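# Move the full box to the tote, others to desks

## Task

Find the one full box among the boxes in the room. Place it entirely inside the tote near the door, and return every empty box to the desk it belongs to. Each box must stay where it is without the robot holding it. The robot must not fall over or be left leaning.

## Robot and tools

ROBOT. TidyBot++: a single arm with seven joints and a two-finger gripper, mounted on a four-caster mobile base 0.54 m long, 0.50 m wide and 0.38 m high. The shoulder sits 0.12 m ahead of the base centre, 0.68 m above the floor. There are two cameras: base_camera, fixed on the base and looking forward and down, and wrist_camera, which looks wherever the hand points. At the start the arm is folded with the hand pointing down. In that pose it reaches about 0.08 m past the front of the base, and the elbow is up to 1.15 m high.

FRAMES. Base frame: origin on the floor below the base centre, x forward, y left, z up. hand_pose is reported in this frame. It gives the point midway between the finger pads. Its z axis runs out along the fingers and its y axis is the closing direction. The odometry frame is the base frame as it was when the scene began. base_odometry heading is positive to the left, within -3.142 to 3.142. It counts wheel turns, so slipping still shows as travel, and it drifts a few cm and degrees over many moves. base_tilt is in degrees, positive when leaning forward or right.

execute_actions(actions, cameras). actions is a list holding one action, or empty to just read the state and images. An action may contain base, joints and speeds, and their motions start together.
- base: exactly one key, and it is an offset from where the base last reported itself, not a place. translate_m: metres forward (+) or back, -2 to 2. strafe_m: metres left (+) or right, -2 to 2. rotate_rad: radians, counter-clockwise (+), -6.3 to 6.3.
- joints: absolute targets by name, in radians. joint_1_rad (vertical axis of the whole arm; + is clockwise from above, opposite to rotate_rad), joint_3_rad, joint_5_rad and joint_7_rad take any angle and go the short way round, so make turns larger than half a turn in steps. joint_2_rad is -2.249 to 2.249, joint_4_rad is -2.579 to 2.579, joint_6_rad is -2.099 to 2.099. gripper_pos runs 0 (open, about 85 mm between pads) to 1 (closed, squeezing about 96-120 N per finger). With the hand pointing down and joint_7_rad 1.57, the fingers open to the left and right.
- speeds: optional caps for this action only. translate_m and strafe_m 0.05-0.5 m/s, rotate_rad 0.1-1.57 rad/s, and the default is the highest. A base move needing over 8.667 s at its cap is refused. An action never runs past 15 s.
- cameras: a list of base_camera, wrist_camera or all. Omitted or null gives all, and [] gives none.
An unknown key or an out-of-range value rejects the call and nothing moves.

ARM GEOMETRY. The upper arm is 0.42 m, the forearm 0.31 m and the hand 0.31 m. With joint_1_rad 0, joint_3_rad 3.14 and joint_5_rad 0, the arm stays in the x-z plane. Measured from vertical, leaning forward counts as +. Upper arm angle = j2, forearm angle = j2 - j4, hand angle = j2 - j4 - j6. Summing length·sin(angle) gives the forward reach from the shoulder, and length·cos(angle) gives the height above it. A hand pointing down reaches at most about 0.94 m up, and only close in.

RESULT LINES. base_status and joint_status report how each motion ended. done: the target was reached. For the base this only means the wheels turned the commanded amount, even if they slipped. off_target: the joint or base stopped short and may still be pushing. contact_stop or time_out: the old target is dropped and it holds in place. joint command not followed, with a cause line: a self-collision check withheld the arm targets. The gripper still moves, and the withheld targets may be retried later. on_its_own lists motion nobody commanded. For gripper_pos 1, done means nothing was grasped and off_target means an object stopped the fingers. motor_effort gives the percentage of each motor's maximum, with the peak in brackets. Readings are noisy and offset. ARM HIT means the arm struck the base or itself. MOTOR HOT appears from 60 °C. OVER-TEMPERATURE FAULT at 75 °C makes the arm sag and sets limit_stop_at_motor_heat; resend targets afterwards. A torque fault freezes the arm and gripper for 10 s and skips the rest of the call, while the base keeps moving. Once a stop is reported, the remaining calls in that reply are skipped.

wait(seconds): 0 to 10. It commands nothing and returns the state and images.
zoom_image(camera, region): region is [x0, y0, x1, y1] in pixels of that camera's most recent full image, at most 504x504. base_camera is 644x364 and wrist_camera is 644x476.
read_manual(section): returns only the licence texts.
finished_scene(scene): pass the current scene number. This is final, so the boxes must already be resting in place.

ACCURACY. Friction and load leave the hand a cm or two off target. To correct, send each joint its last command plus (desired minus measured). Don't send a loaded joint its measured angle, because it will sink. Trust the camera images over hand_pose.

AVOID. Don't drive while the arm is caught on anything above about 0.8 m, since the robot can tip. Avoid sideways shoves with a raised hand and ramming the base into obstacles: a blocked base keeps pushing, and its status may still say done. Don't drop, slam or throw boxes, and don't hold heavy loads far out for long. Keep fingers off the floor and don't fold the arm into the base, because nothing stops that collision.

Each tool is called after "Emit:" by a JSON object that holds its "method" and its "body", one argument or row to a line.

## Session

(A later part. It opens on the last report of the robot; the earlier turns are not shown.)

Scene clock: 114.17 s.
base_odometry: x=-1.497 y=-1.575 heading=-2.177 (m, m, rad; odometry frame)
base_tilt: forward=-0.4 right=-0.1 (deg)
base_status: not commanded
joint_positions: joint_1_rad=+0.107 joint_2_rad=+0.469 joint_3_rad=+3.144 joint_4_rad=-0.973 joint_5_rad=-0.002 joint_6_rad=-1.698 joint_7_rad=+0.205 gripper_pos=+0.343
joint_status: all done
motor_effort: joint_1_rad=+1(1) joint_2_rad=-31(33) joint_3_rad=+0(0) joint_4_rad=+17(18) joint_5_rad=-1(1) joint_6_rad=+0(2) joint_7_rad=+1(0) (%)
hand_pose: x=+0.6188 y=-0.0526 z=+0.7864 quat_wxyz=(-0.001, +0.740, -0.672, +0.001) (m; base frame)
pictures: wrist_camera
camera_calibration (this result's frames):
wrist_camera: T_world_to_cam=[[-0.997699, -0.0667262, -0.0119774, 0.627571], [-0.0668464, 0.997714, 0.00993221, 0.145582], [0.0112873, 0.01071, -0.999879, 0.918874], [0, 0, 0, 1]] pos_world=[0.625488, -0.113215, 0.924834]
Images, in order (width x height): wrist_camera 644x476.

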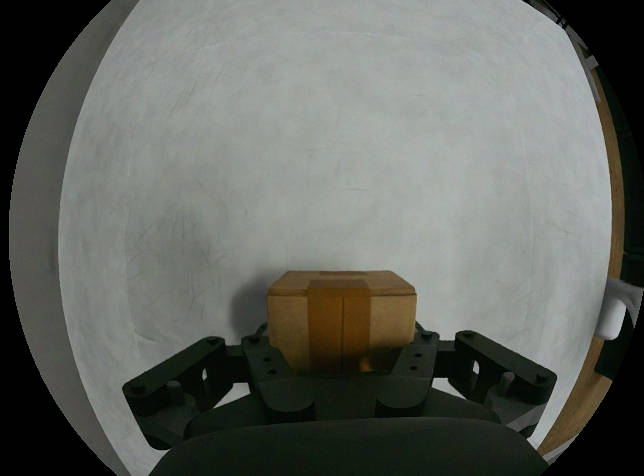

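Emit:
{"method": "execute_actions", "body": {
  "actions": [
    {"joints":{"joint_4_rad":-1.12,"joint_6_rad":-1.55}}
  ],
  "cameras": []
}}

Emit:
{"method": "execute_actions", "body": {
  "actions": [
    {"joints":{"gripper_pos":0}}
  ],
  "cameras": []
}}

Emit:
{"method": "execute_actions", "body": {
  "actions": [
    {"joints":{"joint_1_rad":0.0,"joint_2_rad":0.3,"joint_4_rad":-0.6,"joint_6_rad":-2.0,"joint_7_rad":1.575}}
  ],
  "cameras": []
}}

Emit:
{"method": "execute_actions", "body": {
  "actions": [
    {"base":{"translate_m":-0.9},"joints":{"joint_2_rad":0,"joint_4_rad":-0.5,"joint_6_rad":-1.6}}
  ],
  "cameras": ["wrist_camera"]
}}

Emit:
{"method": "execute_actions", "body": {
  "actions": [
    {"base":{"rotate_rad":-1.571}}
  ]
}}

Scene clock: 115.77 s.
base_odometry: x=-1.497 y=-1.575 heading=-2.177 (m, m, rad; odometry frame)
base_tilt: forward=-0.4 right=-0.1 (deg)
base_status: not commanded
joint_positions: joint_1_rad=+0.107 joint_2_rad=+0.469 joint_3_rad=+3.144 joint_4_rad=-1.099 joint_5_rad=-0.002 joint_6_rad=-1.572 joint_7_rad=+0.205 gripper_pos=+0.343
joint_status: all done
motor_effort: joint_1_rad=+1(1) joint_2_rad=-32(33) joint_3_rad=+0(0) joint_4_rad=+17(17) joint_5_rad=-1(1) joint_6_rad=+1(1) joint_7_rad=+0(0) (%)
hand_pose: x=+0.6212 y=-0.0529 z=+0.7469 quat_wxyz=(-0.001, +0.740, -0.672, +0.000) (m; base frame)
pictures: none
No camera images: the call's "cameras" was empty. Leave "cameras" out to get every camera's image.

Scene clock: 116.87 s.
base_odometry: x=-1.497 y=-1.575 heading=-2.177 (m, m, rad; odometry frame)
base_tilt: forward=-0.4 right=-0.1 (deg)
base_status: not commanded
joint_positions: joint_1_rad=+0.107 joint_2_rad=+0.469 joint_3_rad=+3.144 joint_4_rad=-1.099 joint_5_rad=-0.002 joint_6_rad=-1.572 joint_7_rad=+0.205 gripper_pos=+0.000
joint_status: all done
motor_effort: joint_1_rad=+1(1) joint_2_rad=-31(32) joint_3_rad=+0(0) joint_4_rad=+17(17) joint_5_rad=-1(0) joint_6_rad=+0(0) joint_7_rad=+0(0) (%)
hand_pose: x=+0.6212 y=-0.0529 z=+0.7469 quat_wxyz=(-0.001, +0.740, -0.672, +0.000) (m; base frame)
pictures: none
No camera images: the call's "cameras" was empty. Leave "cameras" out to get every camera's image.

Scene clock: 118.77 s.
base_odometry: x=-1.497 y=-1.575 heading=-2.177 (m, m, rad; odometry frame)
base_tilt: forward=-0.5 right=-0.1 (deg)
base_status: not commanded
joint_positions: joint_1_rad=+0.016 joint_2_rad=+0.302 joint_3_rad=+3.144 joint_4_rad=-0.622 joint_5_rad=-0.002 joint_6_rad=-1.979 joint_7_rad=+1.554 gripper_pos=+0.000
joint_status: all done
motor_effort: joint_1_rad=+1(1) joint_2_rad=-25(34) joint_3_rad=+0(0) joint_4_rad=+15(20) joint_5_rad=-1(1) joint_6_rad=+3(3) joint_7_rad=+0(0) (%)
hand_pose: x=+0.5688 y=-0.0061 z=+0.9704 quat_wxyz=(+0.000, +0.993, -0.017, +0.119) (m; base frame)
pictures: none
No camera images: the call's "cameras" was empty. Leave "cameras" out to get every camera's image.

Scene clock: 122.03 s.
base_odometry: x=-0.984 y=-0.835 heading=-2.177 (m, m, rad; odometry frame)
base_tilt: forward=-0.4 right=-0.1 (deg)
base_status: done
joint_positions: joint_1_rad=+0.015 joint_2_rad=-0.006 joint_3_rad=+3.144 joint_4_rad=-0.517 joint_5_rad=-0.002 joint_6_rad=-1.619 joint_7_rad=+1.554 gripper_pos=+0.000
joint_status: all done
motor_effort: joint_1_rad=+1(2) joint_2_rad=-11(29) joint_3_rad=+1(0) joint_4_rad=+15(19) joint_5_rad=-1(1) joint_6_rad=+8(8) joint_7_rad=+0(0) (%)
hand_pose: x=+0.5341 y=-0.0053 z=+1.2116 quat_wxyz=(-0.001, +0.875, -0.015, +0.484) (m; base frame)
pictures: wrist_camera
camera_calibration (this result's frames):
wrist_camera: T_world_to_cam=[[-0.032019, -0.99846, -0.0453018, 0.071025], [-0.537146, 0.0554133, -0.841667, 1.36658], [0.842881, -0.00261568, -0.538093, 0.34072], [0, 0, 0, 1]] pos_world=[0.44914, -0.00391973, 1.33676]
Images, in order (width x height): wrist_camera 644x476.

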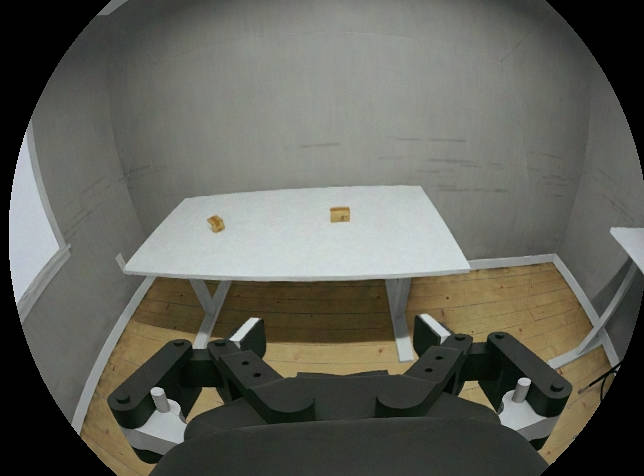

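Scene clock: 124.37 s.
base_odometry: x=-0.984 y=-0.835 heading=+2.535 (m, m, rad; odometry frame)
base_tilt: forward=-0.4 right=-0.1 (deg)
base_status: done
joint_positions: joint_1_rad=+0.012 joint_2_rad=+0.002 joint_3_rad=+3.144 joint_4_rad=-0.517 joint_5_rad=-0.002 joint_6_rad=-1.619 joint_7_rad=+1.554 gripper_pos=+0.000
joint_status: not commanded
motor_effort: joint_1_rad=+1(0) joint_2_rad=-12(16) joint_3_rad=+1(1) joint_4_rad=+14(14) joint_5_rad=-1(2) joint_6_rad=+8(8) joint_7_rad=+0(0) (%)
hand_pose: x=+0.5384 y=-0.0041 z=+1.2082 quat_wxyz=(-0.002, +0.877, -0.013, +0.481) (m; base frame)
pictures: base_camera, wrist_camera
camera_calibration (this result's frames):
wrist_camera: T_world_to_cam=[[-0.0294388, -0.998546, -0.0451606, 0.0706219], [-0.544116, 0.0539084, -0.837276, 1.36441], [0.838493, -0.0000757578, -0.544912, 0.345891], [0, 0, 0, 1]] pos_world=[0.454452, -0.00300809, 1.33406]
Images, in order (width x height): base_camera 644x364, wrist_camera 644x476.

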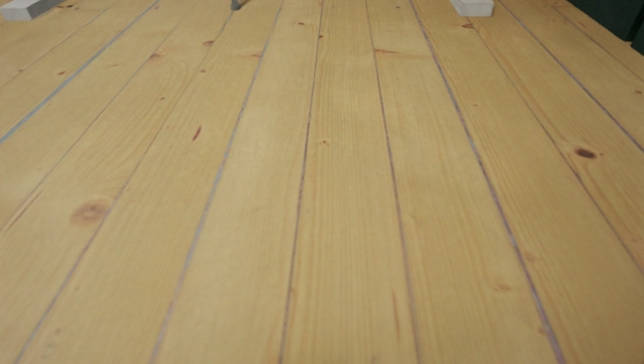

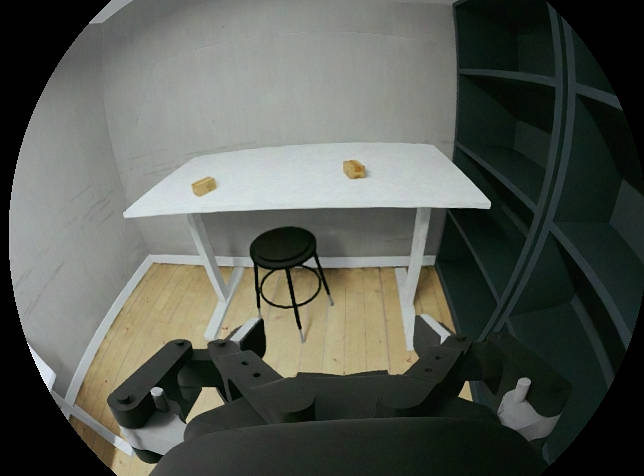

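Emit:
{"method": "execute_actions", "body": {
  "actions": [
    {"base":{"translate_m":0.45}}
  ]
}}

Scene clock: 126.93 s.
base_odometry: x=-1.353 y=-0.579 heading=+2.535 (m, m, rad; odometry frame)
base_tilt: forward=-0.5 right=-0.1 (deg)
base_status: done
joint_positions: joint_1_rad=+0.012 joint_2_rad=+0.007 joint_3_rad=+3.144 joint_4_rad=-0.516 joint_5_rad=-0.002 joint_6_rad=-1.619 joint_7_rad=+1.554 gripper_pos=+0.000
joint_status: not commanded
motor_effort: joint_1_rad=+1(1) joint_2_rad=-13(16) joint_3_rad=+1(1) joint_4_rad=+13(15) joint_5_rad=-2(1) joint_6_rad=+8(9) joint_7_rad=+0(0) (%)
hand_pose: x=+0.5410 y=-0.0041 z=+1.2062 quat_wxyz=(-0.002, +0.878, -0.013, +0.479) (m; base frame)
pictures: base_camera, wrist_camera
camera_calibration (this result's frames):
wrist_camera: T_world_to_cam=[[-0.0296554, -0.998543, -0.0450754, 0.07059], [-0.548126, 0.0539559, -0.834653, 1.36312], [0.83587, -0.0000449097, -0.548928, 0.348909], [0, 0, 0, 1]] pos_world=[0.457614, -0.00304557, 1.33244]
Images, in order (width x height): base_camera 644x364, wrist_camera 644x476.

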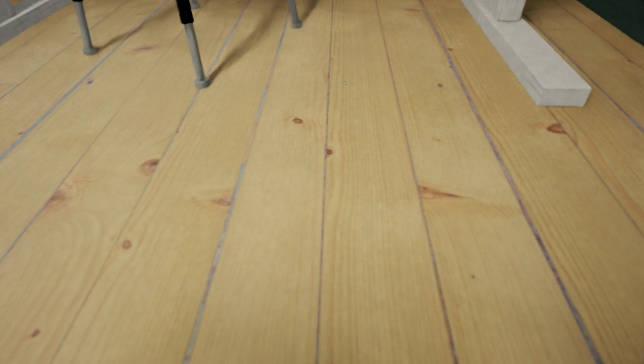

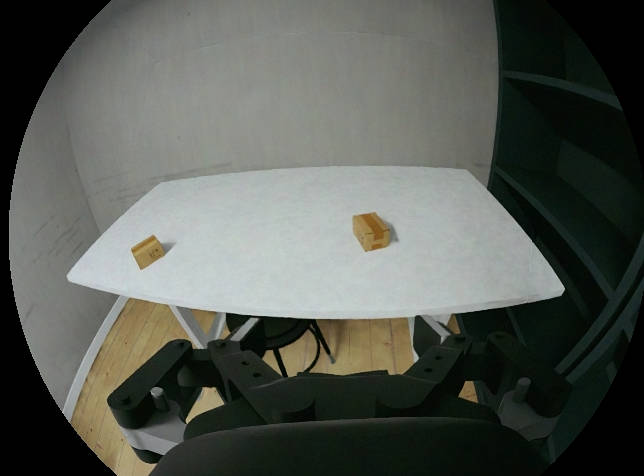

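Emit:
{"method": "execute_actions", "body": {
  "actions": [
    {"base":{"strafe_m":-0.27},"joints":{"joint_1_rad":-0.3,"joint_2_rad":-0.29,"joint_4_rad":-1.72,"joint_6_rad":-0.42,"joint_7_rad":1.575},"speeds":{"strafe_m":0.3}}
  ],
  "cameras": []
}}

Emit:
{"method": "execute_actions", "body": {
  "actions": [
    {"base":{"translate_m":0.24},"speeds":{"translate_m":0.2}}
  ]
}}

Scene clock: 130.47 s.
base_odometry: x=-1.199 y=-0.357 heading=+2.535 (m, m, rad; odometry frame)
base_tilt: forward=-0.4 right=-0.1 (deg)
base_status: done
joint_positions: joint_1_rad=-0.283 joint_2_rad=-0.274 joint_3_rad=+3.144 joint_4_rad=-1.696 joint_5_rad=-0.002 joint_6_rad=-0.444 joint_7_rad=+1.554 gripper_pos=+0.000
joint_status: all done
motor_effort: joint_1_rad=+1(2) joint_2_rad=-11(14) joint_3_rad=+1(1) joint_4_rad=+22(22) joint_5_rad=-1(1) joint_6_rad=+9(9) joint_7_rad=+0(0) (%)
hand_pose: x=+0.5941 y=+0.1382 z=+1.0432 quat_wxyz=(-0.090, +0.796, +0.105, +0.589) (m; base frame)
pictures: none
No camera images: the call's "cameras" was empty. Leave "cameras" out to get every camera's image.

Scene clock: 132.43 s.
base_odometry: x=-1.397 y=-0.220 heading=+2.535 (m, m, rad; odometry frame)
base_tilt: forward=-0.4 right=-0.1 (deg)
base_status: done
joint_positions: joint_1_rad=-0.284 joint_2_rad=-0.286 joint_3_rad=+3.144 joint_4_rad=-1.697 joint_5_rad=-0.002 joint_6_rad=-0.442 joint_7_rad=+1.554 gripper_pos=+0.000
joint_status: not commanded
motor_effort: joint_1_rad=+0(1) joint_2_rad=-11(14) joint_3_rad=+1(1) joint_4_rad=+23(24) joint_5_rad=-1(1) joint_6_rad=+9(10) joint_7_rad=+0(0) (%)
hand_pose: x=+0.5901 y=+0.1376 z=+1.0490 quat_wxyz=(-0.091, +0.793, +0.105, +0.594) (m; base frame)
pictures: base_camera, wrist_camera
camera_calibration (this result's frames):
wrist_camera: T_world_to_cam=[[0.27422, -0.960366, -0.050007, 0.0271024], [-0.289232, -0.0327706, -0.956698, 1.23833], [0.917141, 0.276809, -0.286755, -0.139553], [0, 0, 0, 1]] pos_world=[0.478724, 0.105239, 1.14605]
Images, in order (width x height): base_camera 644x364, wrist_camera 644x476.

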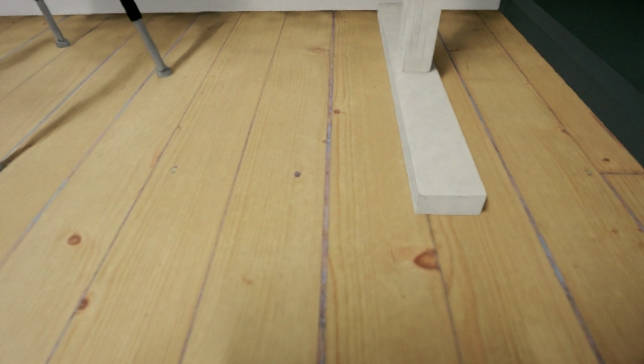

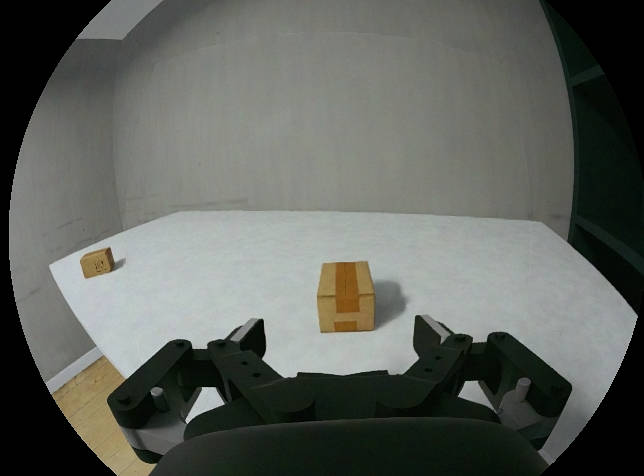

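Emit:
{"method": "execute_actions", "body": {
  "actions": [
    {"joints":{"joint_1_rad":-0.26,"joint_2_rad":-0.1,"joint_4_rad":-1.65,"joint_6_rad":-0.34}}
  ],
  "cameras": ["wrist_camera"]
}}

Scene clock: 134.30 s.
base_odometry: x=-1.397 y=-0.220 heading=+2.535 (m, m, rad; odometry frame)
base_tilt: forward=-0.4 right=-0.1 (deg)
base_status: not commanded
joint_positions: joint_1_rad=-0.276 joint_2_rad=-0.096 joint_3_rad=+3.144 joint_4_rad=-1.676 joint_5_rad=-0.002 joint_6_rad=-0.364 joint_7_rad=+1.554 gripper_pos=+0.000
joint_status: all done
motor_effort: joint_1_rad=+1(0) joint_2_rad=-17(20) joint_3_rad=+1(1) joint_4_rad=+23(23) joint_5_rad=-2(1) joint_6_rad=+9(9) joint_7_rad=+0(0) (%)
hand_pose: x=+0.6615 y=+0.1533 z=+0.9841 quat_wxyz=(-0.082, +0.819, +0.105, +0.557) (m; base frame)
pictures: wrist_camera
camera_calibration (this result's frames):
wrist_camera: T_world_to_cam=[[0.261395, -0.963988, -0.0489804, 0.0274026], [-0.372419, -0.0539094, -0.926498, 1.22601], [0.890493, 0.260423, -0.373099, -0.122886], [0, 0, 0, 1]] pos_world=[0.558855, 0.124511, 1.09139]
Images, in order (width x height): wrist_camera 644x476.

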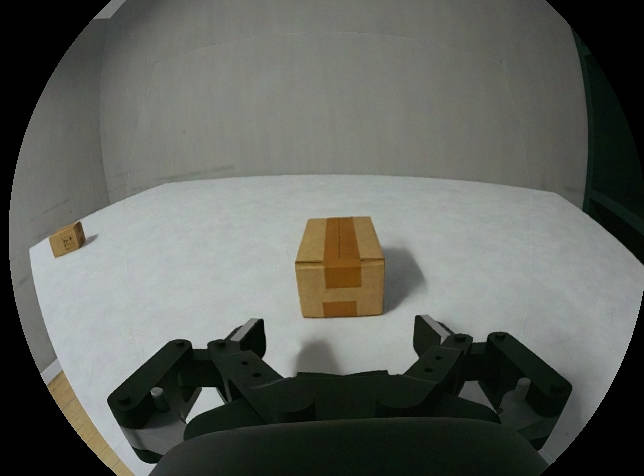

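Emit:
{"method": "execute_actions", "body": {
  "actions": [
    {"joints":{"joint_4_rad":-1.58}}
  ],
  "cameras": []
}}

Emit:
{"method": "execute_actions", "body": {
  "actions": [
    {"joints":{"joint_2_rad":0.1,"joint_4_rad":-1.4}}
  ],
  "cameras": ["wrist_camera"]
}}

Scene clock: 135.43 s.
base_odometry: x=-1.397 y=-0.220 heading=+2.535 (m, m, rad; odometry frame)
base_tilt: forward=-0.4 right=-0.1 (deg)
base_status: not commanded
joint_positions: joint_1_rad=-0.276 joint_2_rad=-0.097 joint_3_rad=+3.144 joint_4_rad=-1.599 joint_5_rad=-0.002 joint_6_rad=-0.360 joint_7_rad=+1.554 gripper_pos=+0.000
joint_status: all done
motor_effort: joint_1_rad=+1(1) joint_2_rad=-17(19) joint_3_rad=+1(1) joint_4_rad=+22(22) joint_5_rad=+0(1) joint_6_rad=+9(9) joint_7_rad=+0(0) (%)
hand_pose: x=+0.6684 y=+0.1552 z=+1.0328 quat_wxyz=(-0.087, +0.796, +0.102, +0.591) (m; base frame)
pictures: none
No camera images: the call's "cameras" was empty. Leave "cameras" out to get every camera's image.

Scene clock: 136.87 s.
base_odometry: x=-1.397 y=-0.220 heading=+2.535 (m, m, rad; odometry frame)
base_tilt: forward=-0.4 right=-0.1 (deg)
base_status: not commanded
joint_positions: joint_1_rad=-0.276 joint_2_rad=+0.102 joint_3_rad=+3.144 joint_4_rad=-1.426 joint_5_rad=-0.002 joint_6_rad=-0.360 joint_7_rad=+1.554 gripper_pos=+0.000
joint_status: all done
motor_effort: joint_1_rad=+1(1) joint_2_rad=-23(27) joint_3_rad=+0(0) joint_4_rad=+24(24) joint_5_rad=-1(1) joint_6_rad=+9(10) joint_7_rad=+0(0) (%)
hand_pose: x=+0.7470 y=+0.1774 z=+1.0166 quat_wxyz=(-0.085, +0.803, +0.103, +0.580) (m; base frame)
pictures: wrist_camera
camera_calibration (this result's frames):
wrist_camera: T_world_to_cam=[[0.264025, -0.963281, -0.0487926, 0.0275971], [-0.32194, -0.0403277, -0.945901, 1.26884], [0.909201, 0.265449, -0.320766, -0.261167], [0, 0, 0, 1]] pos_world=[0.638657, 0.14708, 1.11777]
Images, in order (width x height): wrist_camera 644x476.

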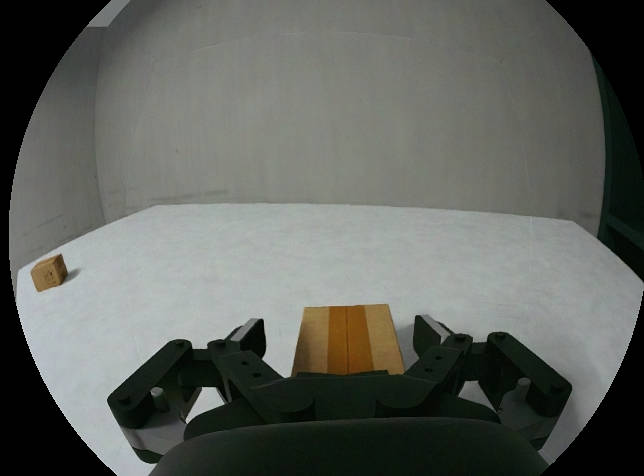

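Emit:
{"method": "execute_actions", "body": {
  "actions": [
    {"base":{"translate_m":0.02},"joints":{"joint_4_rad":-1.47},"speeds":{"translate_m":0.05}}
  ],
  "cameras": []
}}

Emit:
{"method": "execute_actions", "body": {
  "actions": [
    {"joints":{"gripper_pos":1}}
  ],
  "cameras": []
}}

Emit:
{"method": "execute_actions", "body": {
  "actions": [
    {"joints":{"joint_4_rad":-1.28}}
  ],
  "cameras": ["wrist_camera"]
}}

Scene clock: 138.03 s.
base_odometry: x=-1.413 y=-0.208 heading=+2.535 (m, m, rad; odometry frame)
base_tilt: forward=-0.4 right=-0.1 (deg)
base_status: done
joint_positions: joint_1_rad=-0.275 joint_2_rad=+0.103 joint_3_rad=+3.144 joint_4_rad=-1.452 joint_5_rad=-0.002 joint_6_rad=-0.360 joint_7_rad=+1.554 gripper_pos=+0.000
joint_status: all done
motor_effort: joint_1_rad=+1(2) joint_2_rad=-24(27) joint_3_rad=+0(1) joint_4_rad=+22(24) joint_5_rad=+0(2) joint_6_rad=+9(9) joint_7_rad=+0(0) (%)
hand_pose: x=+0.7450 y=+0.1767 z=+1.0001 quat_wxyz=(-0.084, +0.811, +0.104, +0.569) (m; base frame)
pictures: none
No camera images: the call's "cameras" was empty. Leave "cameras" out to get every camera's image.

Scene clock: 139.13 s.
base_odometry: x=-1.413 y=-0.208 heading=+2.535 (m, m, rad; odometry frame)
base_tilt: forward=-0.4 right=-0.1 (deg)
base_status: not commanded
joint_positions: joint_1_rad=-0.275 joint_2_rad=+0.102 joint_3_rad=+3.144 joint_4_rad=-1.452 joint_5_rad=-0.002 joint_6_rad=-0.359 joint_7_rad=+1.554 gripper_pos=+0.264
joint_status: gripper_pos off_target (ended at +0.264, target +1.000)
motor_effort: joint_1_rad=+0(1) joint_2_rad=-24(24) joint_3_rad=+1(1) joint_4_rad=+23(22) joint_5_rad=-1(1) joint_6_rad=+9(9) joint_7_rad=+0(0) (%)
hand_pose: x=+0.7449 y=+0.1766 z=+1.0010 quat_wxyz=(-0.084, +0.811, +0.104, +0.570) (m; base frame)
pictures: none
No camera images: the call's "cameras" was empty. Leave "cameras" out to get every camera's image.

Scene clock: 140.30 s.
base_odometry: x=-1.413 y=-0.208 heading=+2.535 (m, m, rad; odometry frame)
base_tilt: forward=-0.4 right=-0.1 (deg)
base_status: not commanded
joint_positions: joint_1_rad=-0.275 joint_2_rad=+0.100 joint_3_rad=+3.144 joint_4_rad=-1.298 joint_5_rad=-0.002 joint_6_rad=-0.359 joint_7_rad=+1.554 gripper_pos=+0.264
joint_status: all done
motor_effort: joint_1_rad=+1(1) joint_2_rad=-25(26) joint_3_rad=+0(0) joint_4_rad=+23(25) joint_5_rad=+0(1) joint_6_rad=+9(10) joint_7_rad=+0(0) (%)
hand_pose: x=+0.7520 y=+0.1786 z=+1.0965 quat_wxyz=(-0.093, +0.764, +0.098, +0.631) (m; base frame)
pictures: wrist_camera
camera_calibration (this result's frames):
wrist_camera: T_world_to_cam=[[0.269927, -0.96163, -0.0490622, 0.026893], [-0.200321, -0.00624512, -0.97971, 1.28562], [0.941812, 0.274279, -0.194321, -0.405205], [0, 0, 0, 1]] pos_world=[0.631906, 0.145029, 1.18212]
Images, in order (width x height): wrist_camera 644x476.

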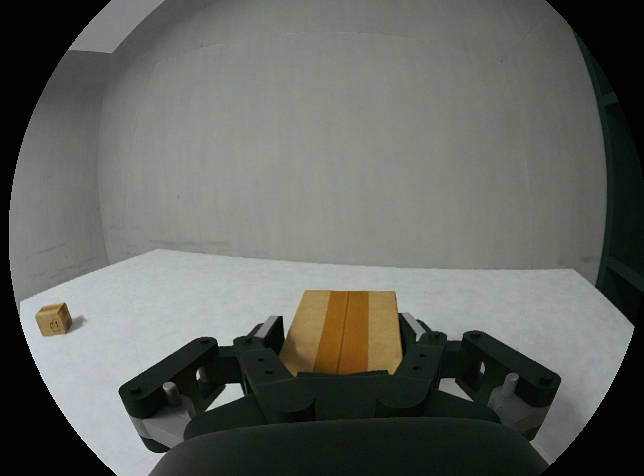

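Emit:
{"method": "execute_actions", "body": {
  "actions": [
    {"joints":{"joint_4_rad":-1.47}}
  ],
  "cameras": []
}}

Emit:
{"method": "execute_actions", "body": {
  "actions": [
    {"joints":{"gripper_pos":0}}
  ],
  "cameras": []
}}

Emit:
{"method": "execute_actions", "body": {
  "actions": [
    {"base":{"translate_m":-0.35}}
  ],
  "cameras": []
}}

Emit:
{"method": "execute_actions", "body": {
  "actions": [
    {"base":{"strafe_m":0.95},"joints":{"joint_1_rad":0.0,"joint_2_rad":-0.29,"joint_4_rad":-1.6,"joint_6_rad":-0.6}}
  ]
}}

Scene clock: 141.77 s.
base_odometry: x=-1.413 y=-0.208 heading=+2.535 (m, m, rad; odometry frame)
base_tilt: forward=-0.4 right=-0.1 (deg)
base_status: not commanded
joint_positions: joint_1_rad=-0.275 joint_2_rad=+0.102 joint_3_rad=+3.144 joint_4_rad=-1.453 joint_5_rad=-0.002 joint_6_rad=-0.358 joint_7_rad=+1.554 gripper_pos=+0.264
joint_status: all done
motor_effort: joint_1_rad=+1(1) joint_2_rad=-25(26) joint_3_rad=+1(0) joint_4_rad=+23(24) joint_5_rad=-1(0) joint_6_rad=+9(10) joint_7_rad=+0(0) (%)
hand_pose: x=+0.7450 y=+0.1766 z=+1.0013 quat_wxyz=(-0.084, +0.810, +0.104, +0.571) (m; base frame)
pictures: none
No camera images: the call's "cameras" was empty. Leave "cameras" out to get every camera's image.

Scene clock: 142.87 s.
base_odometry: x=-1.413 y=-0.208 heading=+2.535 (m, m, rad; odometry frame)
base_tilt: forward=-0.4 right=-0.1 (deg)
base_status: not commanded
joint_positions: joint_1_rad=-0.275 joint_2_rad=+0.102 joint_3_rad=+3.144 joint_4_rad=-1.453 joint_5_rad=-0.002 joint_6_rad=-0.358 joint_7_rad=+1.554 gripper_pos=+0.000
joint_status: all done
motor_effort: joint_1_rad=+1(1) joint_2_rad=-25(25) joint_3_rad=+0(0) joint_4_rad=+23(23) joint_5_rad=-1(1) joint_6_rad=+9(9) joint_7_rad=+0(0) (%)
hand_pose: x=+0.7450 y=+0.1766 z=+1.0013 quat_wxyz=(-0.084, +0.810, +0.104, +0.571) (m; base frame)
pictures: none
No camera images: the call's "cameras" was empty. Leave "cameras" out to get every camera's image.

Scene clock: 145.00 s.
base_odometry: x=-1.125 y=-0.408 heading=+2.535 (m, m, rad; odometry frame)
base_tilt: forward=-0.4 right=-0.1 (deg)
base_status: done
joint_positions: joint_1_rad=-0.271 joint_2_rad=+0.095 joint_3_rad=+3.144 joint_4_rad=-1.453 joint_5_rad=-0.002 joint_6_rad=-0.357 joint_7_rad=+1.554 gripper_pos=+0.000
joint_status: not commanded
motor_effort: joint_1_rad=+1(3) joint_2_rad=-23(27) joint_3_rad=+0(3) joint_4_rad=+23(24) joint_5_rad=-2(1) joint_6_rad=+9(9) joint_7_rad=+0(0) (%)
hand_pose: x=+0.7436 y=+0.1736 z=+1.0057 quat_wxyz=(-0.083, +0.809, +0.102, +0.574) (m; base frame)
pictures: none
No camera images: the call's "cameras" was empty. Leave "cameras" out to get every camera's image.

Scene clock: 148.27 s.
base_odometry: x=-1.667 y=-1.188 heading=+2.535 (m, m, rad; odometry frame)
base_tilt: forward=-0.5 right=-0.1 (deg)
base_status: done
joint_positions: joint_1_rad=-0.015 joint_2_rad=-0.292 joint_3_rad=+3.144 joint_4_rad=-1.572 joint_5_rad=-0.002 joint_6_rad=-0.577 joint_7_rad=+1.554 gripper_pos=+0.000
joint_status: all done
motor_effort: joint_1_rad=+1(2) joint_2_rad=-10(25) joint_3_rad=+1(2) joint_4_rad=+23(23) joint_5_rad=+0(2) joint_6_rad=+9(10) joint_7_rad=+0(0) (%)
hand_pose: x=+0.5976 y=+0.0075 z=+1.0871 quat_wxyz=(-0.010, +0.801, -0.002, +0.599) (m; base frame)
pictures: base_camera, wrist_camera
camera_calibration (this result's frames):
wrist_camera: T_world_to_cam=[[0.00950735, -0.998708, -0.0499223, 0.0603804], [-0.291188, 0.0449958, -0.955607, 1.27214], [0.956619, 0.0236221, -0.290384, -0.117221], [0, 0, 0, 1]] pos_world=[0.481994, 0.00583029, 1.18464]
Images, in order (width x height): base_camera 644x364, wrist_camera 644x476.

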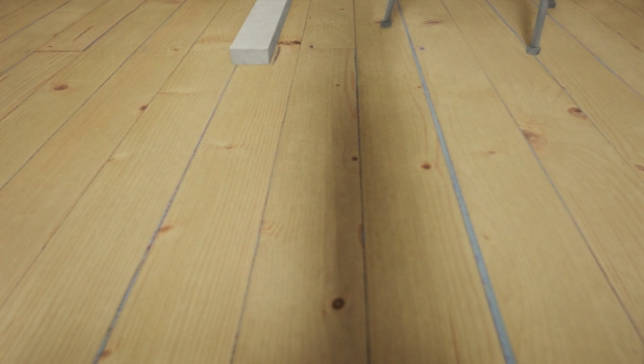

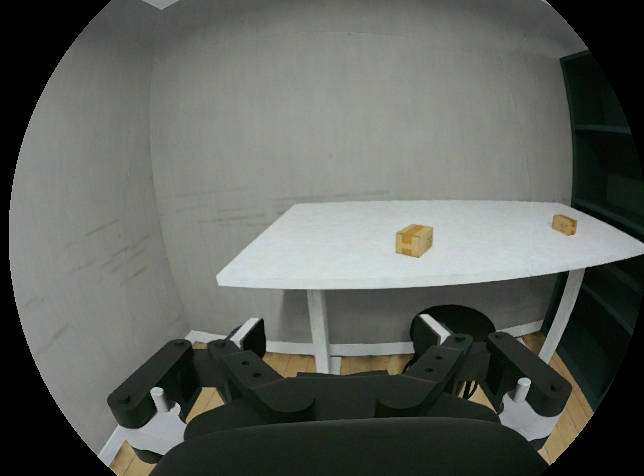

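Emit:
{"method": "execute_actions", "body": {
  "actions": [
    {"base":{"strafe_m":0.19},"joints":{"joint_1_rad":0.62,"joint_4_rad":-1.72,"joint_6_rad":-0.42}}
  ],
  "cameras": []
}}

Emit:
{"method": "execute_actions", "body": {
  "actions": [
    {"base":{"translate_m":0.36},"speeds":{"translate_m":0.25}}
  ]
}}

Scene clock: 150.73 s.
base_odometry: x=-1.775 y=-1.345 heading=+2.535 (m, m, rad; odometry frame)
base_tilt: forward=-0.5 right=-0.1 (deg)
base_status: done
joint_positions: joint_1_rad=+0.607 joint_2_rad=-0.292 joint_3_rad=+3.144 joint_4_rad=-1.692 joint_5_rad=-0.002 joint_6_rad=-0.444 joint_7_rad=+1.554 gripper_pos=+0.000
joint_status: all done
motor_effort: joint_1_rad=+1(2) joint_2_rad=-10(11) joint_3_rad=+1(4) joint_4_rad=+23(23) joint_5_rad=-1(2) joint_6_rad=+9(9) joint_7_rad=+0(0) (%)
hand_pose: x=+0.5202 y=-0.2785 z=+1.0543 quat_wxyz=(+0.175, +0.758, -0.246, +0.578) (m; base frame)
pictures: none
No camera images: the call's "cameras" was empty. Leave "cameras" out to get every camera's image.

Scene clock: 153.03 s.
base_odometry: x=-2.071 y=-1.140 heading=+2.535 (m, m, rad; odometry frame)
base_tilt: forward=-0.4 right=-0.1 (deg)
base_status: done
joint_positions: joint_1_rad=+0.608 joint_2_rad=-0.290 joint_3_rad=+3.144 joint_4_rad=-1.693 joint_5_rad=-0.002 joint_6_rad=-0.443 joint_7_rad=+1.554 gripper_pos=+0.000
joint_status: not commanded
motor_effort: joint_1_rad=+0(0) joint_2_rad=-9(13) joint_3_rad=+1(1) joint_4_rad=+23(23) joint_5_rad=-1(1) joint_6_rad=+9(9) joint_7_rad=+0(0) (%)
hand_pose: x=+0.5206 y=-0.2791 z=+1.0531 quat_wxyz=(+0.175, +0.758, -0.247, +0.578) (m; base frame)
pictures: base_camera, wrist_camera
camera_calibration (this result's frames):
wrist_camera: T_world_to_cam=[[-0.574721, -0.816824, -0.0499498, 0.128117], [-0.20142, 0.200351, -0.958796, 1.23013], [0.793175, -0.540979, -0.27967, -0.130438], [0, 0, 0, 1]] pos_world=[0.424864, -0.212373, 1.14936]
Images, in order (width x height): base_camera 644x364, wrist_camera 644x476.

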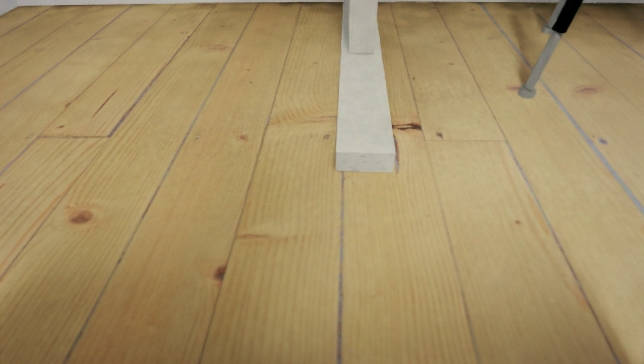

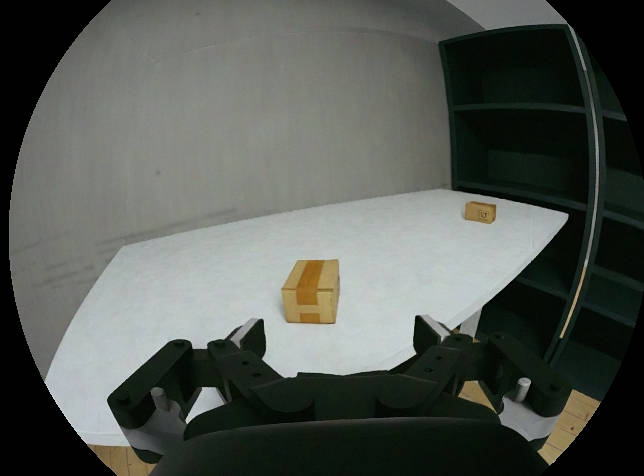

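Emit:
{"method": "execute_actions", "body": {
  "actions": [
    {"base":{"translate_m":0.045},"joints":{"joint_2_rad":-0.1,"joint_4_rad":-1.62,"joint_6_rad":-0.36},"speeds":{"translate_m":0.1}}
  ],
  "cameras": ["wrist_camera"]
}}

Scene clock: 154.67 s.
base_odometry: x=-2.108 y=-1.114 heading=+2.535 (m, m, rad; odometry frame)
base_tilt: forward=-0.4 right=-0.1 (deg)
base_status: done
joint_positions: joint_1_rad=+0.608 joint_2_rad=-0.095 joint_3_rad=+3.144 joint_4_rad=-1.646 joint_5_rad=-0.002 joint_6_rad=-0.384 joint_7_rad=+1.554 gripper_pos=+0.000
joint_status: all done
motor_effort: joint_1_rad=+1(2) joint_2_rad=-18(21) joint_3_rad=+1(2) joint_4_rad=+23(25) joint_5_rad=-1(1) joint_6_rad=+9(9) joint_7_rad=+0(0) (%)
hand_pose: x=+0.5830 y=-0.3227 z=+0.9959 quat_wxyz=(+0.165, +0.783, -0.255, +0.543) (m; base frame)
pictures: wrist_camera
camera_calibration (this result's frames):
wrist_camera: T_world_to_cam=[[-0.578664, -0.814092, -0.0490173, 0.127739], [-0.271083, 0.248677, -0.929878, 1.22398], [0.769196, -0.524799, -0.364587, -0.115747], [0, 0, 0, 1]] pos_world=[0.49475, -0.261129, 1.10222]
Images, in order (width x height): wrist_camera 644x476.

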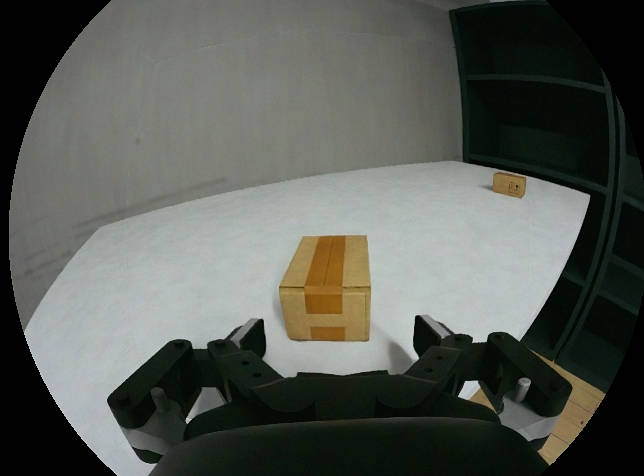

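Emit:
{"method": "execute_actions", "body": {
  "actions": [
    {"joints":{"joint_1_rad":0.58,"joint_2_rad":0.1,"joint_4_rad":-1.43,"joint_6_rad":-0.34}}
  ],
  "cameras": ["wrist_camera"]
}}

Emit:
{"method": "execute_actions", "body": {
  "actions": [
    {"joints":{"gripper_pos":1}}
  ],
  "cameras": []
}}

Emit:
{"method": "execute_actions", "body": {
  "actions": [
    {"joints":{"joint_4_rad":-1.25}}
  ],
  "cameras": ["wrist_camera"]
}}

Scene clock: 156.23 s.
base_odometry: x=-2.108 y=-1.114 heading=+2.535 (m, m, rad; odometry frame)
base_tilt: forward=-0.5 right=-0.1 (deg)
base_status: not commanded
joint_positions: joint_1_rad=+0.595 joint_2_rad=+0.100 joint_3_rad=+3.144 joint_4_rad=-1.456 joint_5_rad=-0.002 joint_6_rad=-0.363 joint_7_rad=+1.554 gripper_pos=+0.000
joint_status: all done
motor_effort: joint_1_rad=+0(0) joint_2_rad=-24(26) joint_3_rad=+0(0) joint_4_rad=+23(23) joint_5_rad=-1(0) joint_6_rad=+9(9) joint_7_rad=+0(0) (%)
hand_pose: x=+0.6565 y=-0.3639 z=+0.9987 quat_wxyz=(+0.164, +0.780, -0.248, +0.550) (m; base frame)
pictures: wrist_camera
camera_calibration (this result's frames):
wrist_camera: T_world_to_cam=[[-0.567675, -0.821815, -0.048644, 0.126487], [-0.262206, 0.236499, -0.935583, 1.25214], [0.78038, -0.518352, -0.349739, -0.212738], [0, 0, 0, 1]] pos_world=[0.56614, -0.302455, 1.10324]
Images, in order (width x height): wrist_camera 644x476.

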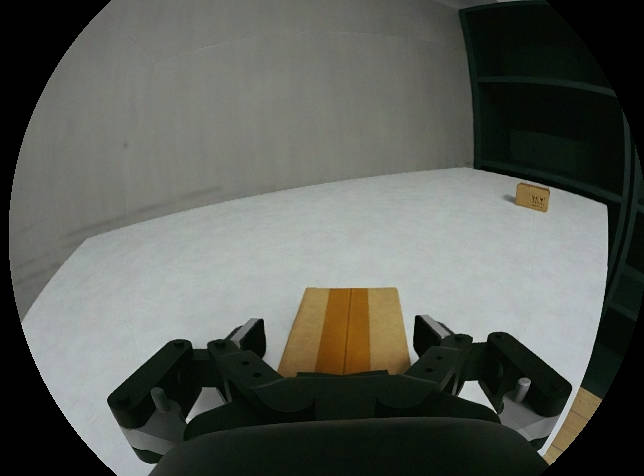

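Scene clock: 157.33 s.
base_odometry: x=-2.108 y=-1.114 heading=+2.535 (m, m, rad; odometry frame)
base_tilt: forward=-0.4 right=+0.0 (deg)
base_status: not commanded
joint_positions: joint_1_rad=+0.595 joint_2_rad=+0.100 joint_3_rad=+3.144 joint_4_rad=-1.455 joint_5_rad=-0.002 joint_6_rad=-0.362 joint_7_rad=+1.554 gripper_pos=+0.261
joint_status: gripper_pos off_target (ended at +0.261, target +1.000)
motor_effort: joint_1_rad=+1(0) joint_2_rad=-23(25) joint_3_rad=+0(1) joint_4_rad=+23(23) joint_5_rad=-2(1) joint_6_rad=+9(9) joint_7_rad=+0(0) (%)
hand_pose: x=+0.6566 y=-0.3640 z=+0.9996 quat_wxyz=(+0.164, +0.780, -0.248, +0.551) (m; base frame)
pictures: none
No camera images: the call's "cameras" was empty. Leave "cameras" out to get every camera's image.

Scene clock: 158.47 s.
base_odometry: x=-2.108 y=-1.114 heading=+2.535 (m, m, rad; odometry frame)
base_tilt: forward=-0.4 right=-0.1 (deg)
base_status: not commanded
joint_positions: joint_1_rad=+0.595 joint_2_rad=+0.119 joint_3_rad=+3.144 joint_4_rad=-1.290 joint_5_rad=-0.002 joint_6_rad=-0.362 joint_7_rad=+1.554 gripper_pos=+0.261
joint_status: joint_4_rad off_target (ended at -1.290, target -1.250)
motor_effort: joint_1_rad=+1(0) joint_2_rad=-29(32) joint_3_rad=+1(0) joint_4_rad=+27(30) joint_5_rad=-1(1) joint_6_rad=+13(13) joint_7_rad=+0(0) (%)
hand_pose: x=+0.6700 y=-0.3729 z=+1.0885 quat_wxyz=(+0.180, +0.738, -0.235, +0.607) (m; base frame)
pictures: wrist_camera
camera_calibration (this result's frames):
wrist_camera: T_world_to_cam=[[-0.561564, -0.825978, -0.0490585, 0.125874], [-0.144802, 0.156477, -0.977009, 1.2784], [0.814665, -0.541549, -0.207475, -0.382963], [0, 0, 0, 1]] pos_world=[0.567788, -0.303465, 1.17573]
Images, in order (width x height): wrist_camera 644x476.

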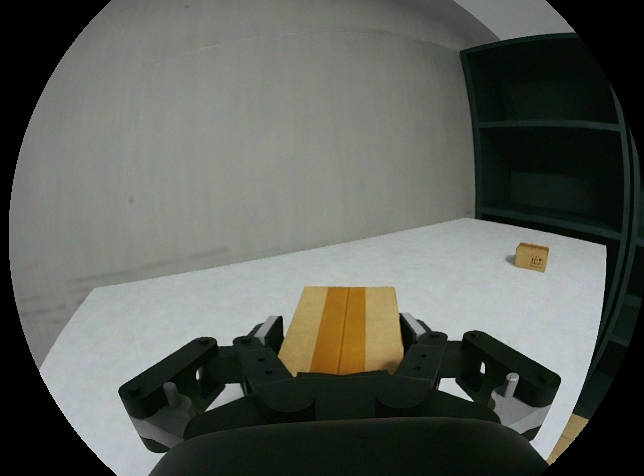

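Emit:
{"method": "execute_actions", "body": {
  "actions": [
    {"joints":{"joint_4_rad":-1.15}}
  ],
  "cameras": []
}}

Emit:
{"method": "execute_actions", "body": {
  "actions": [
    {"base":{"translate_m":-0.45},"speeds":{"translate_m":0.35}}
  ],
  "cameras": []
}}

Emit:
{"method": "execute_actions", "body": {
  "actions": [
    {"base":{"strafe_m":-0.5},"joints":{"joint_1_rad":0.0,"joint_2_rad":-0.3,"joint_4_rad":-1.9,"joint_6_rad":-1.2}}
  ],
  "cameras": []
}}

Emit:
{"method": "execute_actions", "body": {
  "actions": [
    {"base":{"translate_m":-1.56}}
  ],
  "cameras": []
}}

Emit:
{"method": "execute_actions", "body": {
  "actions": [
    {"base":{"rotate_rad":-1.571},"joints":{"joint_6_rad":-0.3}}
  ]
}}

Scene clock: 160.20 s.
base_odometry: x=-2.108 y=-1.114 heading=+2.535 (m, m, rad; odometry frame)
base_tilt: forward=-0.4 right=-0.1 (deg)
base_status: not commanded
joint_positions: joint_1_rad=+0.595 joint_2_rad=+0.118 joint_3_rad=+3.144 joint_4_rad=-1.190 joint_5_rad=-0.002 joint_6_rad=-0.362 joint_7_rad=+1.554 gripper_pos=+0.261
joint_status: joint_4_rad off_target (ended at -1.190, target -1.150)
motor_effort: joint_1_rad=+1(0) joint_2_rad=-29(31) joint_3_rad=+0(0) joint_4_rad=+27(28) joint_5_rad=-1(0) joint_6_rad=+13(14) joint_7_rad=+0(0) (%)
hand_pose: x=+0.6679 y=-0.3716 z=+1.1502 quat_wxyz=(+0.191, +0.707, -0.225, +0.643) (m; base frame)
pictures: none
No camera images: the call's "cameras" was empty. Leave "cameras" out to get every camera's image.

Scene clock: 162.63 s.
base_odometry: x=-1.738 y=-1.370 heading=+2.535 (m, m, rad; odometry frame)
base_tilt: forward=-0.5 right=-0.1 (deg)
base_status: done
joint_positions: joint_1_rad=+0.587 joint_2_rad=+0.121 joint_3_rad=+3.144 joint_4_rad=-1.190 joint_5_rad=-0.002 joint_6_rad=-0.362 joint_7_rad=+1.554 gripper_pos=+0.261
joint_status: not commanded
motor_effort: joint_1_rad=+0(2) joint_2_rad=-27(31) joint_3_rad=+0(3) joint_4_rad=+26(28) joint_5_rad=+0(1) joint_6_rad=+13(13) joint_7_rad=+0(0) (%)
hand_pose: x=+0.6722 y=-0.3677 z=+1.1483 quat_wxyz=(+0.188, +0.708, -0.222, +0.643) (m; base frame)
pictures: none
No camera images: the call's "cameras" was empty. Leave "cameras" out to get every camera's image.

Scene clock: 165.00 s.
base_odometry: x=-1.453 y=-0.960 heading=+2.535 (m, m, rad; odometry frame)
base_tilt: forward=-0.4 right=-0.1 (deg)
base_status: done
joint_positions: joint_1_rad=+0.016 joint_2_rad=-0.282 joint_3_rad=+3.144 joint_4_rad=-1.892 joint_5_rad=-0.002 joint_6_rad=-1.189 joint_7_rad=+1.554 gripper_pos=+0.261
joint_status: all done
motor_effort: joint_1_rad=+0(4) joint_2_rad=-10(29) joint_3_rad=+1(4) joint_4_rad=+22(28) joint_5_rad=-1(0) joint_6_rad=+5(13) joint_7_rad=+0(0) (%)
hand_pose: x=+0.4205 y=-0.0036 z=+0.7802 quat_wxyz=(-0.001, +0.985, -0.018, +0.170) (m; base frame)
pictures: none
No camera images: the call's "cameras" was empty. Leave "cameras" out to get every camera's image.

Scene clock: 169.50 s.
base_odometry: x=-0.171 y=-1.848 heading=+2.535 (m, m, rad; odometry frame)
base_tilt: forward=-0.4 right=-0.1 (deg)
base_status: done
joint_positions: joint_1_rad=+0.016 joint_2_rad=-0.288 joint_3_rad=+3.144 joint_4_rad=-1.893 joint_5_rad=-0.002 joint_6_rad=-1.190 joint_7_rad=+1.554 gripper_pos=+0.261
joint_status: not commanded
motor_effort: joint_1_rad=+1(0) joint_2_rad=-10(14) joint_3_rad=+1(1) joint_4_rad=+22(22) joint_5_rad=-2(1) joint_6_rad=+5(5) joint_7_rad=+0(0) (%)
hand_pose: x=+0.4195 y=-0.0035 z=+0.7817 quat_wxyz=(-0.001, +0.985, -0.017, +0.172) (m; base frame)
pictures: none
No camera images: the call's "cameras" was empty. Leave "cameras" out to get every camera's image.

Scene clock: 171.83 s.
base_odometry: x=-0.171 y=-1.848 heading=+0.964 (m, m, rad; odometry frame)
base_tilt: forward=-0.4 right=-0.1 (deg)
base_status: done
joint_positions: joint_1_rad=+0.009 joint_2_rad=-0.285 joint_3_rad=+3.144 joint_4_rad=-1.904 joint_5_rad=-0.002 joint_6_rad=-0.314 joint_7_rad=+1.554 gripper_pos=+0.262
joint_status: all done
motor_effort: joint_1_rad=+1(1) joint_2_rad=-14(16) joint_3_rad=+1(2) joint_4_rad=+27(27) joint_5_rad=+0(0) joint_6_rad=+12(13) joint_7_rad=+0(0) (%)
hand_pose: x=+0.6058 y=-0.0042 z=+0.9603 quat_wxyz=(-0.003, +0.823, -0.013, +0.568) (m; base frame)
pictures: base_camera, wrist_camera
camera_calibration (this result's frames):
wrist_camera: T_world_to_cam=[[-0.0188789, -0.998594, -0.0495251, 0.0591295], [-0.362028, 0.0530002, -0.930659, 1.17285], [0.931976, 0.000359625, -0.362519, -0.0774551], [0, 0, 0, 1]] pos_world=[0.497907, -0.00308706, 1.06637]
Images, in order (width x height): base_camera 644x364, wrist_camera 644x476.

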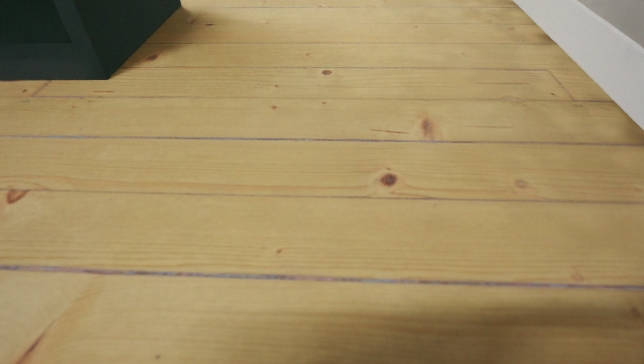

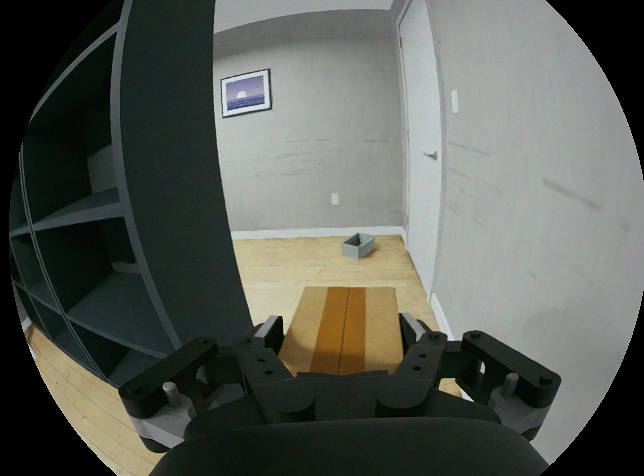

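Emit:
{"method": "execute_actions", "body": {
  "actions": [
    {"base":{"rotate_rad":-0.03}}
  ],
  "cameras": []
}}

Emit:
{"method": "execute_actions", "body": {
  "actions": [
    {"base":{"strafe_m":-0.04}}
  ],
  "cameras": []
}}

Emit:
{"method": "execute_actions", "body": {
  "actions": [
    {"base":{"translate_m":1.2},"joints":{"joint_6_rad":-1.2}}
  ]
}}

Scene clock: 172.77 s.
base_odometry: x=-0.171 y=-1.848 heading=+0.934 (m, m, rad; odometry frame)
base_tilt: forward=-0.4 right=-0.1 (deg)
base_status: done
joint_positions: joint_1_rad=+0.007 joint_2_rad=-0.285 joint_3_rad=+3.144 joint_4_rad=-1.904 joint_5_rad=-0.002 joint_6_rad=-0.314 joint_7_rad=+1.554 gripper_pos=+0.262
joint_status: not commanded
motor_effort: joint_1_rad=+0(2) joint_2_rad=-14(14) joint_3_rad=+1(4) joint_4_rad=+28(26) joint_5_rad=-2(1) joint_6_rad=+12(12) joint_7_rad=+0(0) (%)
hand_pose: x=+0.6058 y=-0.0030 z=+0.9603 quat_wxyz=(-0.003, +0.823, -0.012, +0.568) (m; base frame)
pictures: none
No camera images: the call's "cameras" was empty. Leave "cameras" out to get every camera's image.

Scene clock: 173.70 s.
base_odometry: x=-0.139 y=-1.872 heading=+0.934 (m, m, rad; odometry frame)
base_tilt: forward=-0.4 right=-0.1 (deg)
base_status: done
joint_positions: joint_1_rad=+0.006 joint_2_rad=-0.285 joint_3_rad=+3.144 joint_4_rad=-1.904 joint_5_rad=-0.002 joint_6_rad=-0.314 joint_7_rad=+1.554 gripper_pos=+0.262
joint_status: not commanded
motor_effort: joint_1_rad=+1(2) joint_2_rad=-14(14) joint_3_rad=+1(4) joint_4_rad=+27(26) joint_5_rad=-1(1) joint_6_rad=+12(12) joint_7_rad=+0(0) (%)
hand_pose: x=+0.6058 y=-0.0030 z=+0.9603 quat_wxyz=(-0.003, +0.823, -0.012, +0.568) (m; base frame)
pictures: none
No camera images: the call's "cameras" was empty. Leave "cameras" out to get every camera's image.

Scene clock: 177.47 s.
base_odometry: x=+0.575 y=-0.908 heading=+0.934 (m, m, rad; odometry frame)
base_tilt: forward=-0.4 right=-0.1 (deg)
base_status: done
joint_positions: joint_1_rad=+0.006 joint_2_rad=-0.289 joint_3_rad=+3.144 joint_4_rad=-1.909 joint_5_rad=-0.002 joint_6_rad=-1.213 joint_7_rad=+1.554 gripper_pos=+0.262
joint_status: all done
motor_effort: joint_1_rad=+1(1) joint_2_rad=-9(13) joint_3_rad=+1(1) joint_4_rad=+22(27) joint_5_rad=-1(1) joint_6_rad=+4(13) joint_7_rad=+0(0) (%)
hand_pose: x=+0.4076 y=-0.0007 z=+0.7733 quat_wxyz=(-0.002, +0.988, -0.013, +0.154) (m; base frame)
pictures: base_camera, wrist_camera
camera_calibration (this result's frames):
wrist_camera: T_world_to_cam=[[-0.0501654, -0.998398, -0.0261597, 0.0443124], [-0.953978, 0.0556542, -0.294668, 0.67631], [0.295652, 0.0101737, -0.955241, 0.757146], [0, 0, 0, 1]] pos_world=[0.423556, -0.00110105, 0.923703]
Images, in order (width x height): base_camera 644x364, wrist_camera 644x476.

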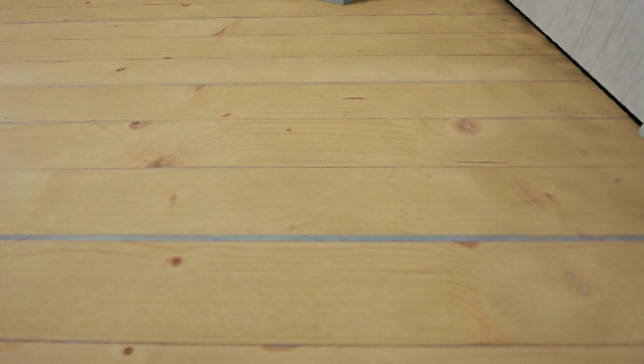

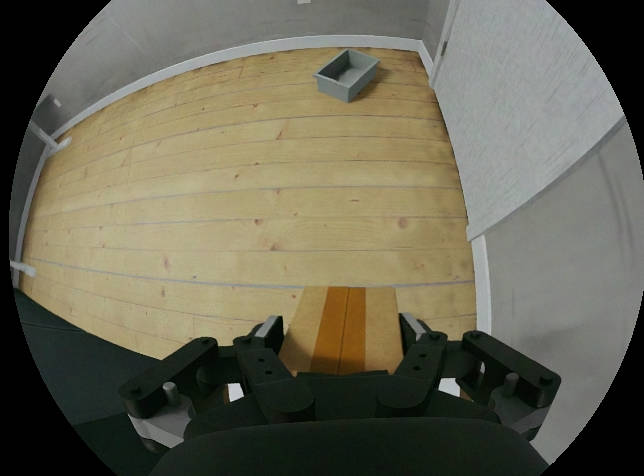

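Emit:
{"method": "execute_actions", "body": {
  "actions": [
    {"base":{"translate_m":0.3},"speeds":{"translate_m":0.25}}
  ]
}}

Scene clock: 180.40 s.
base_odometry: x=+0.754 y=-0.667 heading=+0.934 (m, m, rad; odometry frame)
base_tilt: forward=-0.4 right=-0.1 (deg)
base_status: done
joint_positions: joint_1_rad=+0.006 joint_2_rad=-0.290 joint_3_rad=+3.144 joint_4_rad=-1.909 joint_5_rad=-0.002 joint_6_rad=-1.213 joint_7_rad=+1.554 gripper_pos=+0.262
joint_status: not commanded
motor_effort: joint_1_rad=+1(0) joint_2_rad=-9(12) joint_3_rad=+1(1) joint_4_rad=+22(23) joint_5_rad=-1(1) joint_6_rad=+4(5) joint_7_rad=+0(0) (%)
hand_pose: x=+0.4075 y=-0.0007 z=+0.7734 quat_wxyz=(-0.002, +0.988, -0.013, +0.154) (m; base frame)
pictures: base_camera, wrist_camera
camera_calibration (this result's frames):
wrist_camera: T_world_to_cam=[[-0.0501557, -0.998398, -0.0261778, 0.0443237], [-0.953857, 0.0556545, -0.295059, 0.676562], [0.296043, 0.010171, -0.95512, 0.757016], [0, 0, 0, 1]] pos_world=[0.423457, -0.00110066, 0.923828]
Images, in order (width x height): base_camera 644x364, wrist_camera 644x476.

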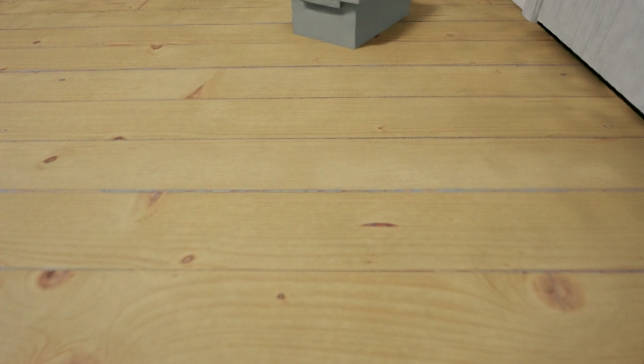

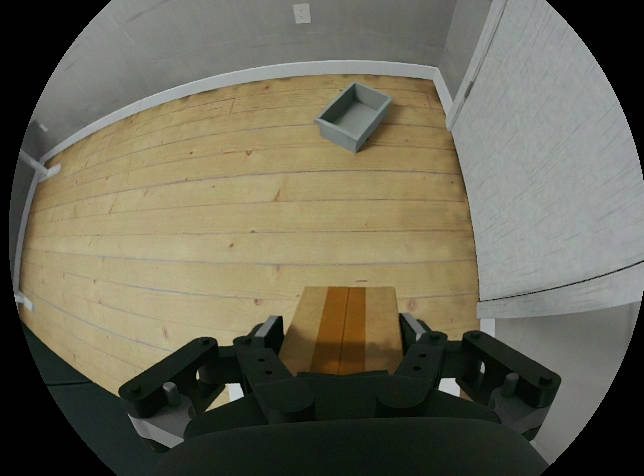

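Emit:
{"method": "execute_actions", "body": {
  "actions": [
    {"base":{"strafe_m":0.34},"speeds":{"strafe_m":0.25}}
  ],
  "cameras": []
}}

Emit:
{"method": "execute_actions", "body": {
  "actions": [
    {"base":{"translate_m":0.3},"speeds":{"translate_m":0.25}}
  ],
  "cameras": []
}}

Emit:
{"method": "execute_actions", "body": {
  "actions": [
    {"base":{"rotate_rad":-0.49},"speeds":{"rotate_rad":0.5},"joints":{"joint_2_rad":0.6,"joint_4_rad":-1.4,"joint_6_rad":-0.5}}
  ]
}}

Scene clock: 185.17 s.
base_odometry: x=+0.569 y=-0.530 heading=+0.944 (m, m, rad; odometry frame)
base_tilt: forward=-0.4 right=-0.1 (deg)
base_status: strafe_m time_out (by the wheels' count: +0.230 of +0.340)
joint_positions: joint_1_rad=+0.002 joint_2_rad=-0.291 joint_3_rad=+3.138 joint_4_rad=-1.909 joint_5_rad=-0.002 joint_6_rad=-1.212 joint_7_rad=+1.554 gripper_pos=+0.263
joint_status: not commanded
motor_effort: joint_1_rad=+1(6) joint_2_rad=-10(16) joint_3_rad=+1(12) joint_4_rad=+23(25) joint_5_rad=-1(7) joint_6_rad=+4(7) joint_7_rad=+0(0) (%)
hand_pose: x=+0.4077 y=+0.0025 z=+0.7736 quat_wxyz=(-0.002, +0.988, -0.008, +0.155) (m; base frame)
pictures: none
No camera images: the call's "cameras" was empty. Leave "cameras" out to get every camera's image.

not run: a stop came earlier in this reply.

not run: a stop came earlier in this reply.


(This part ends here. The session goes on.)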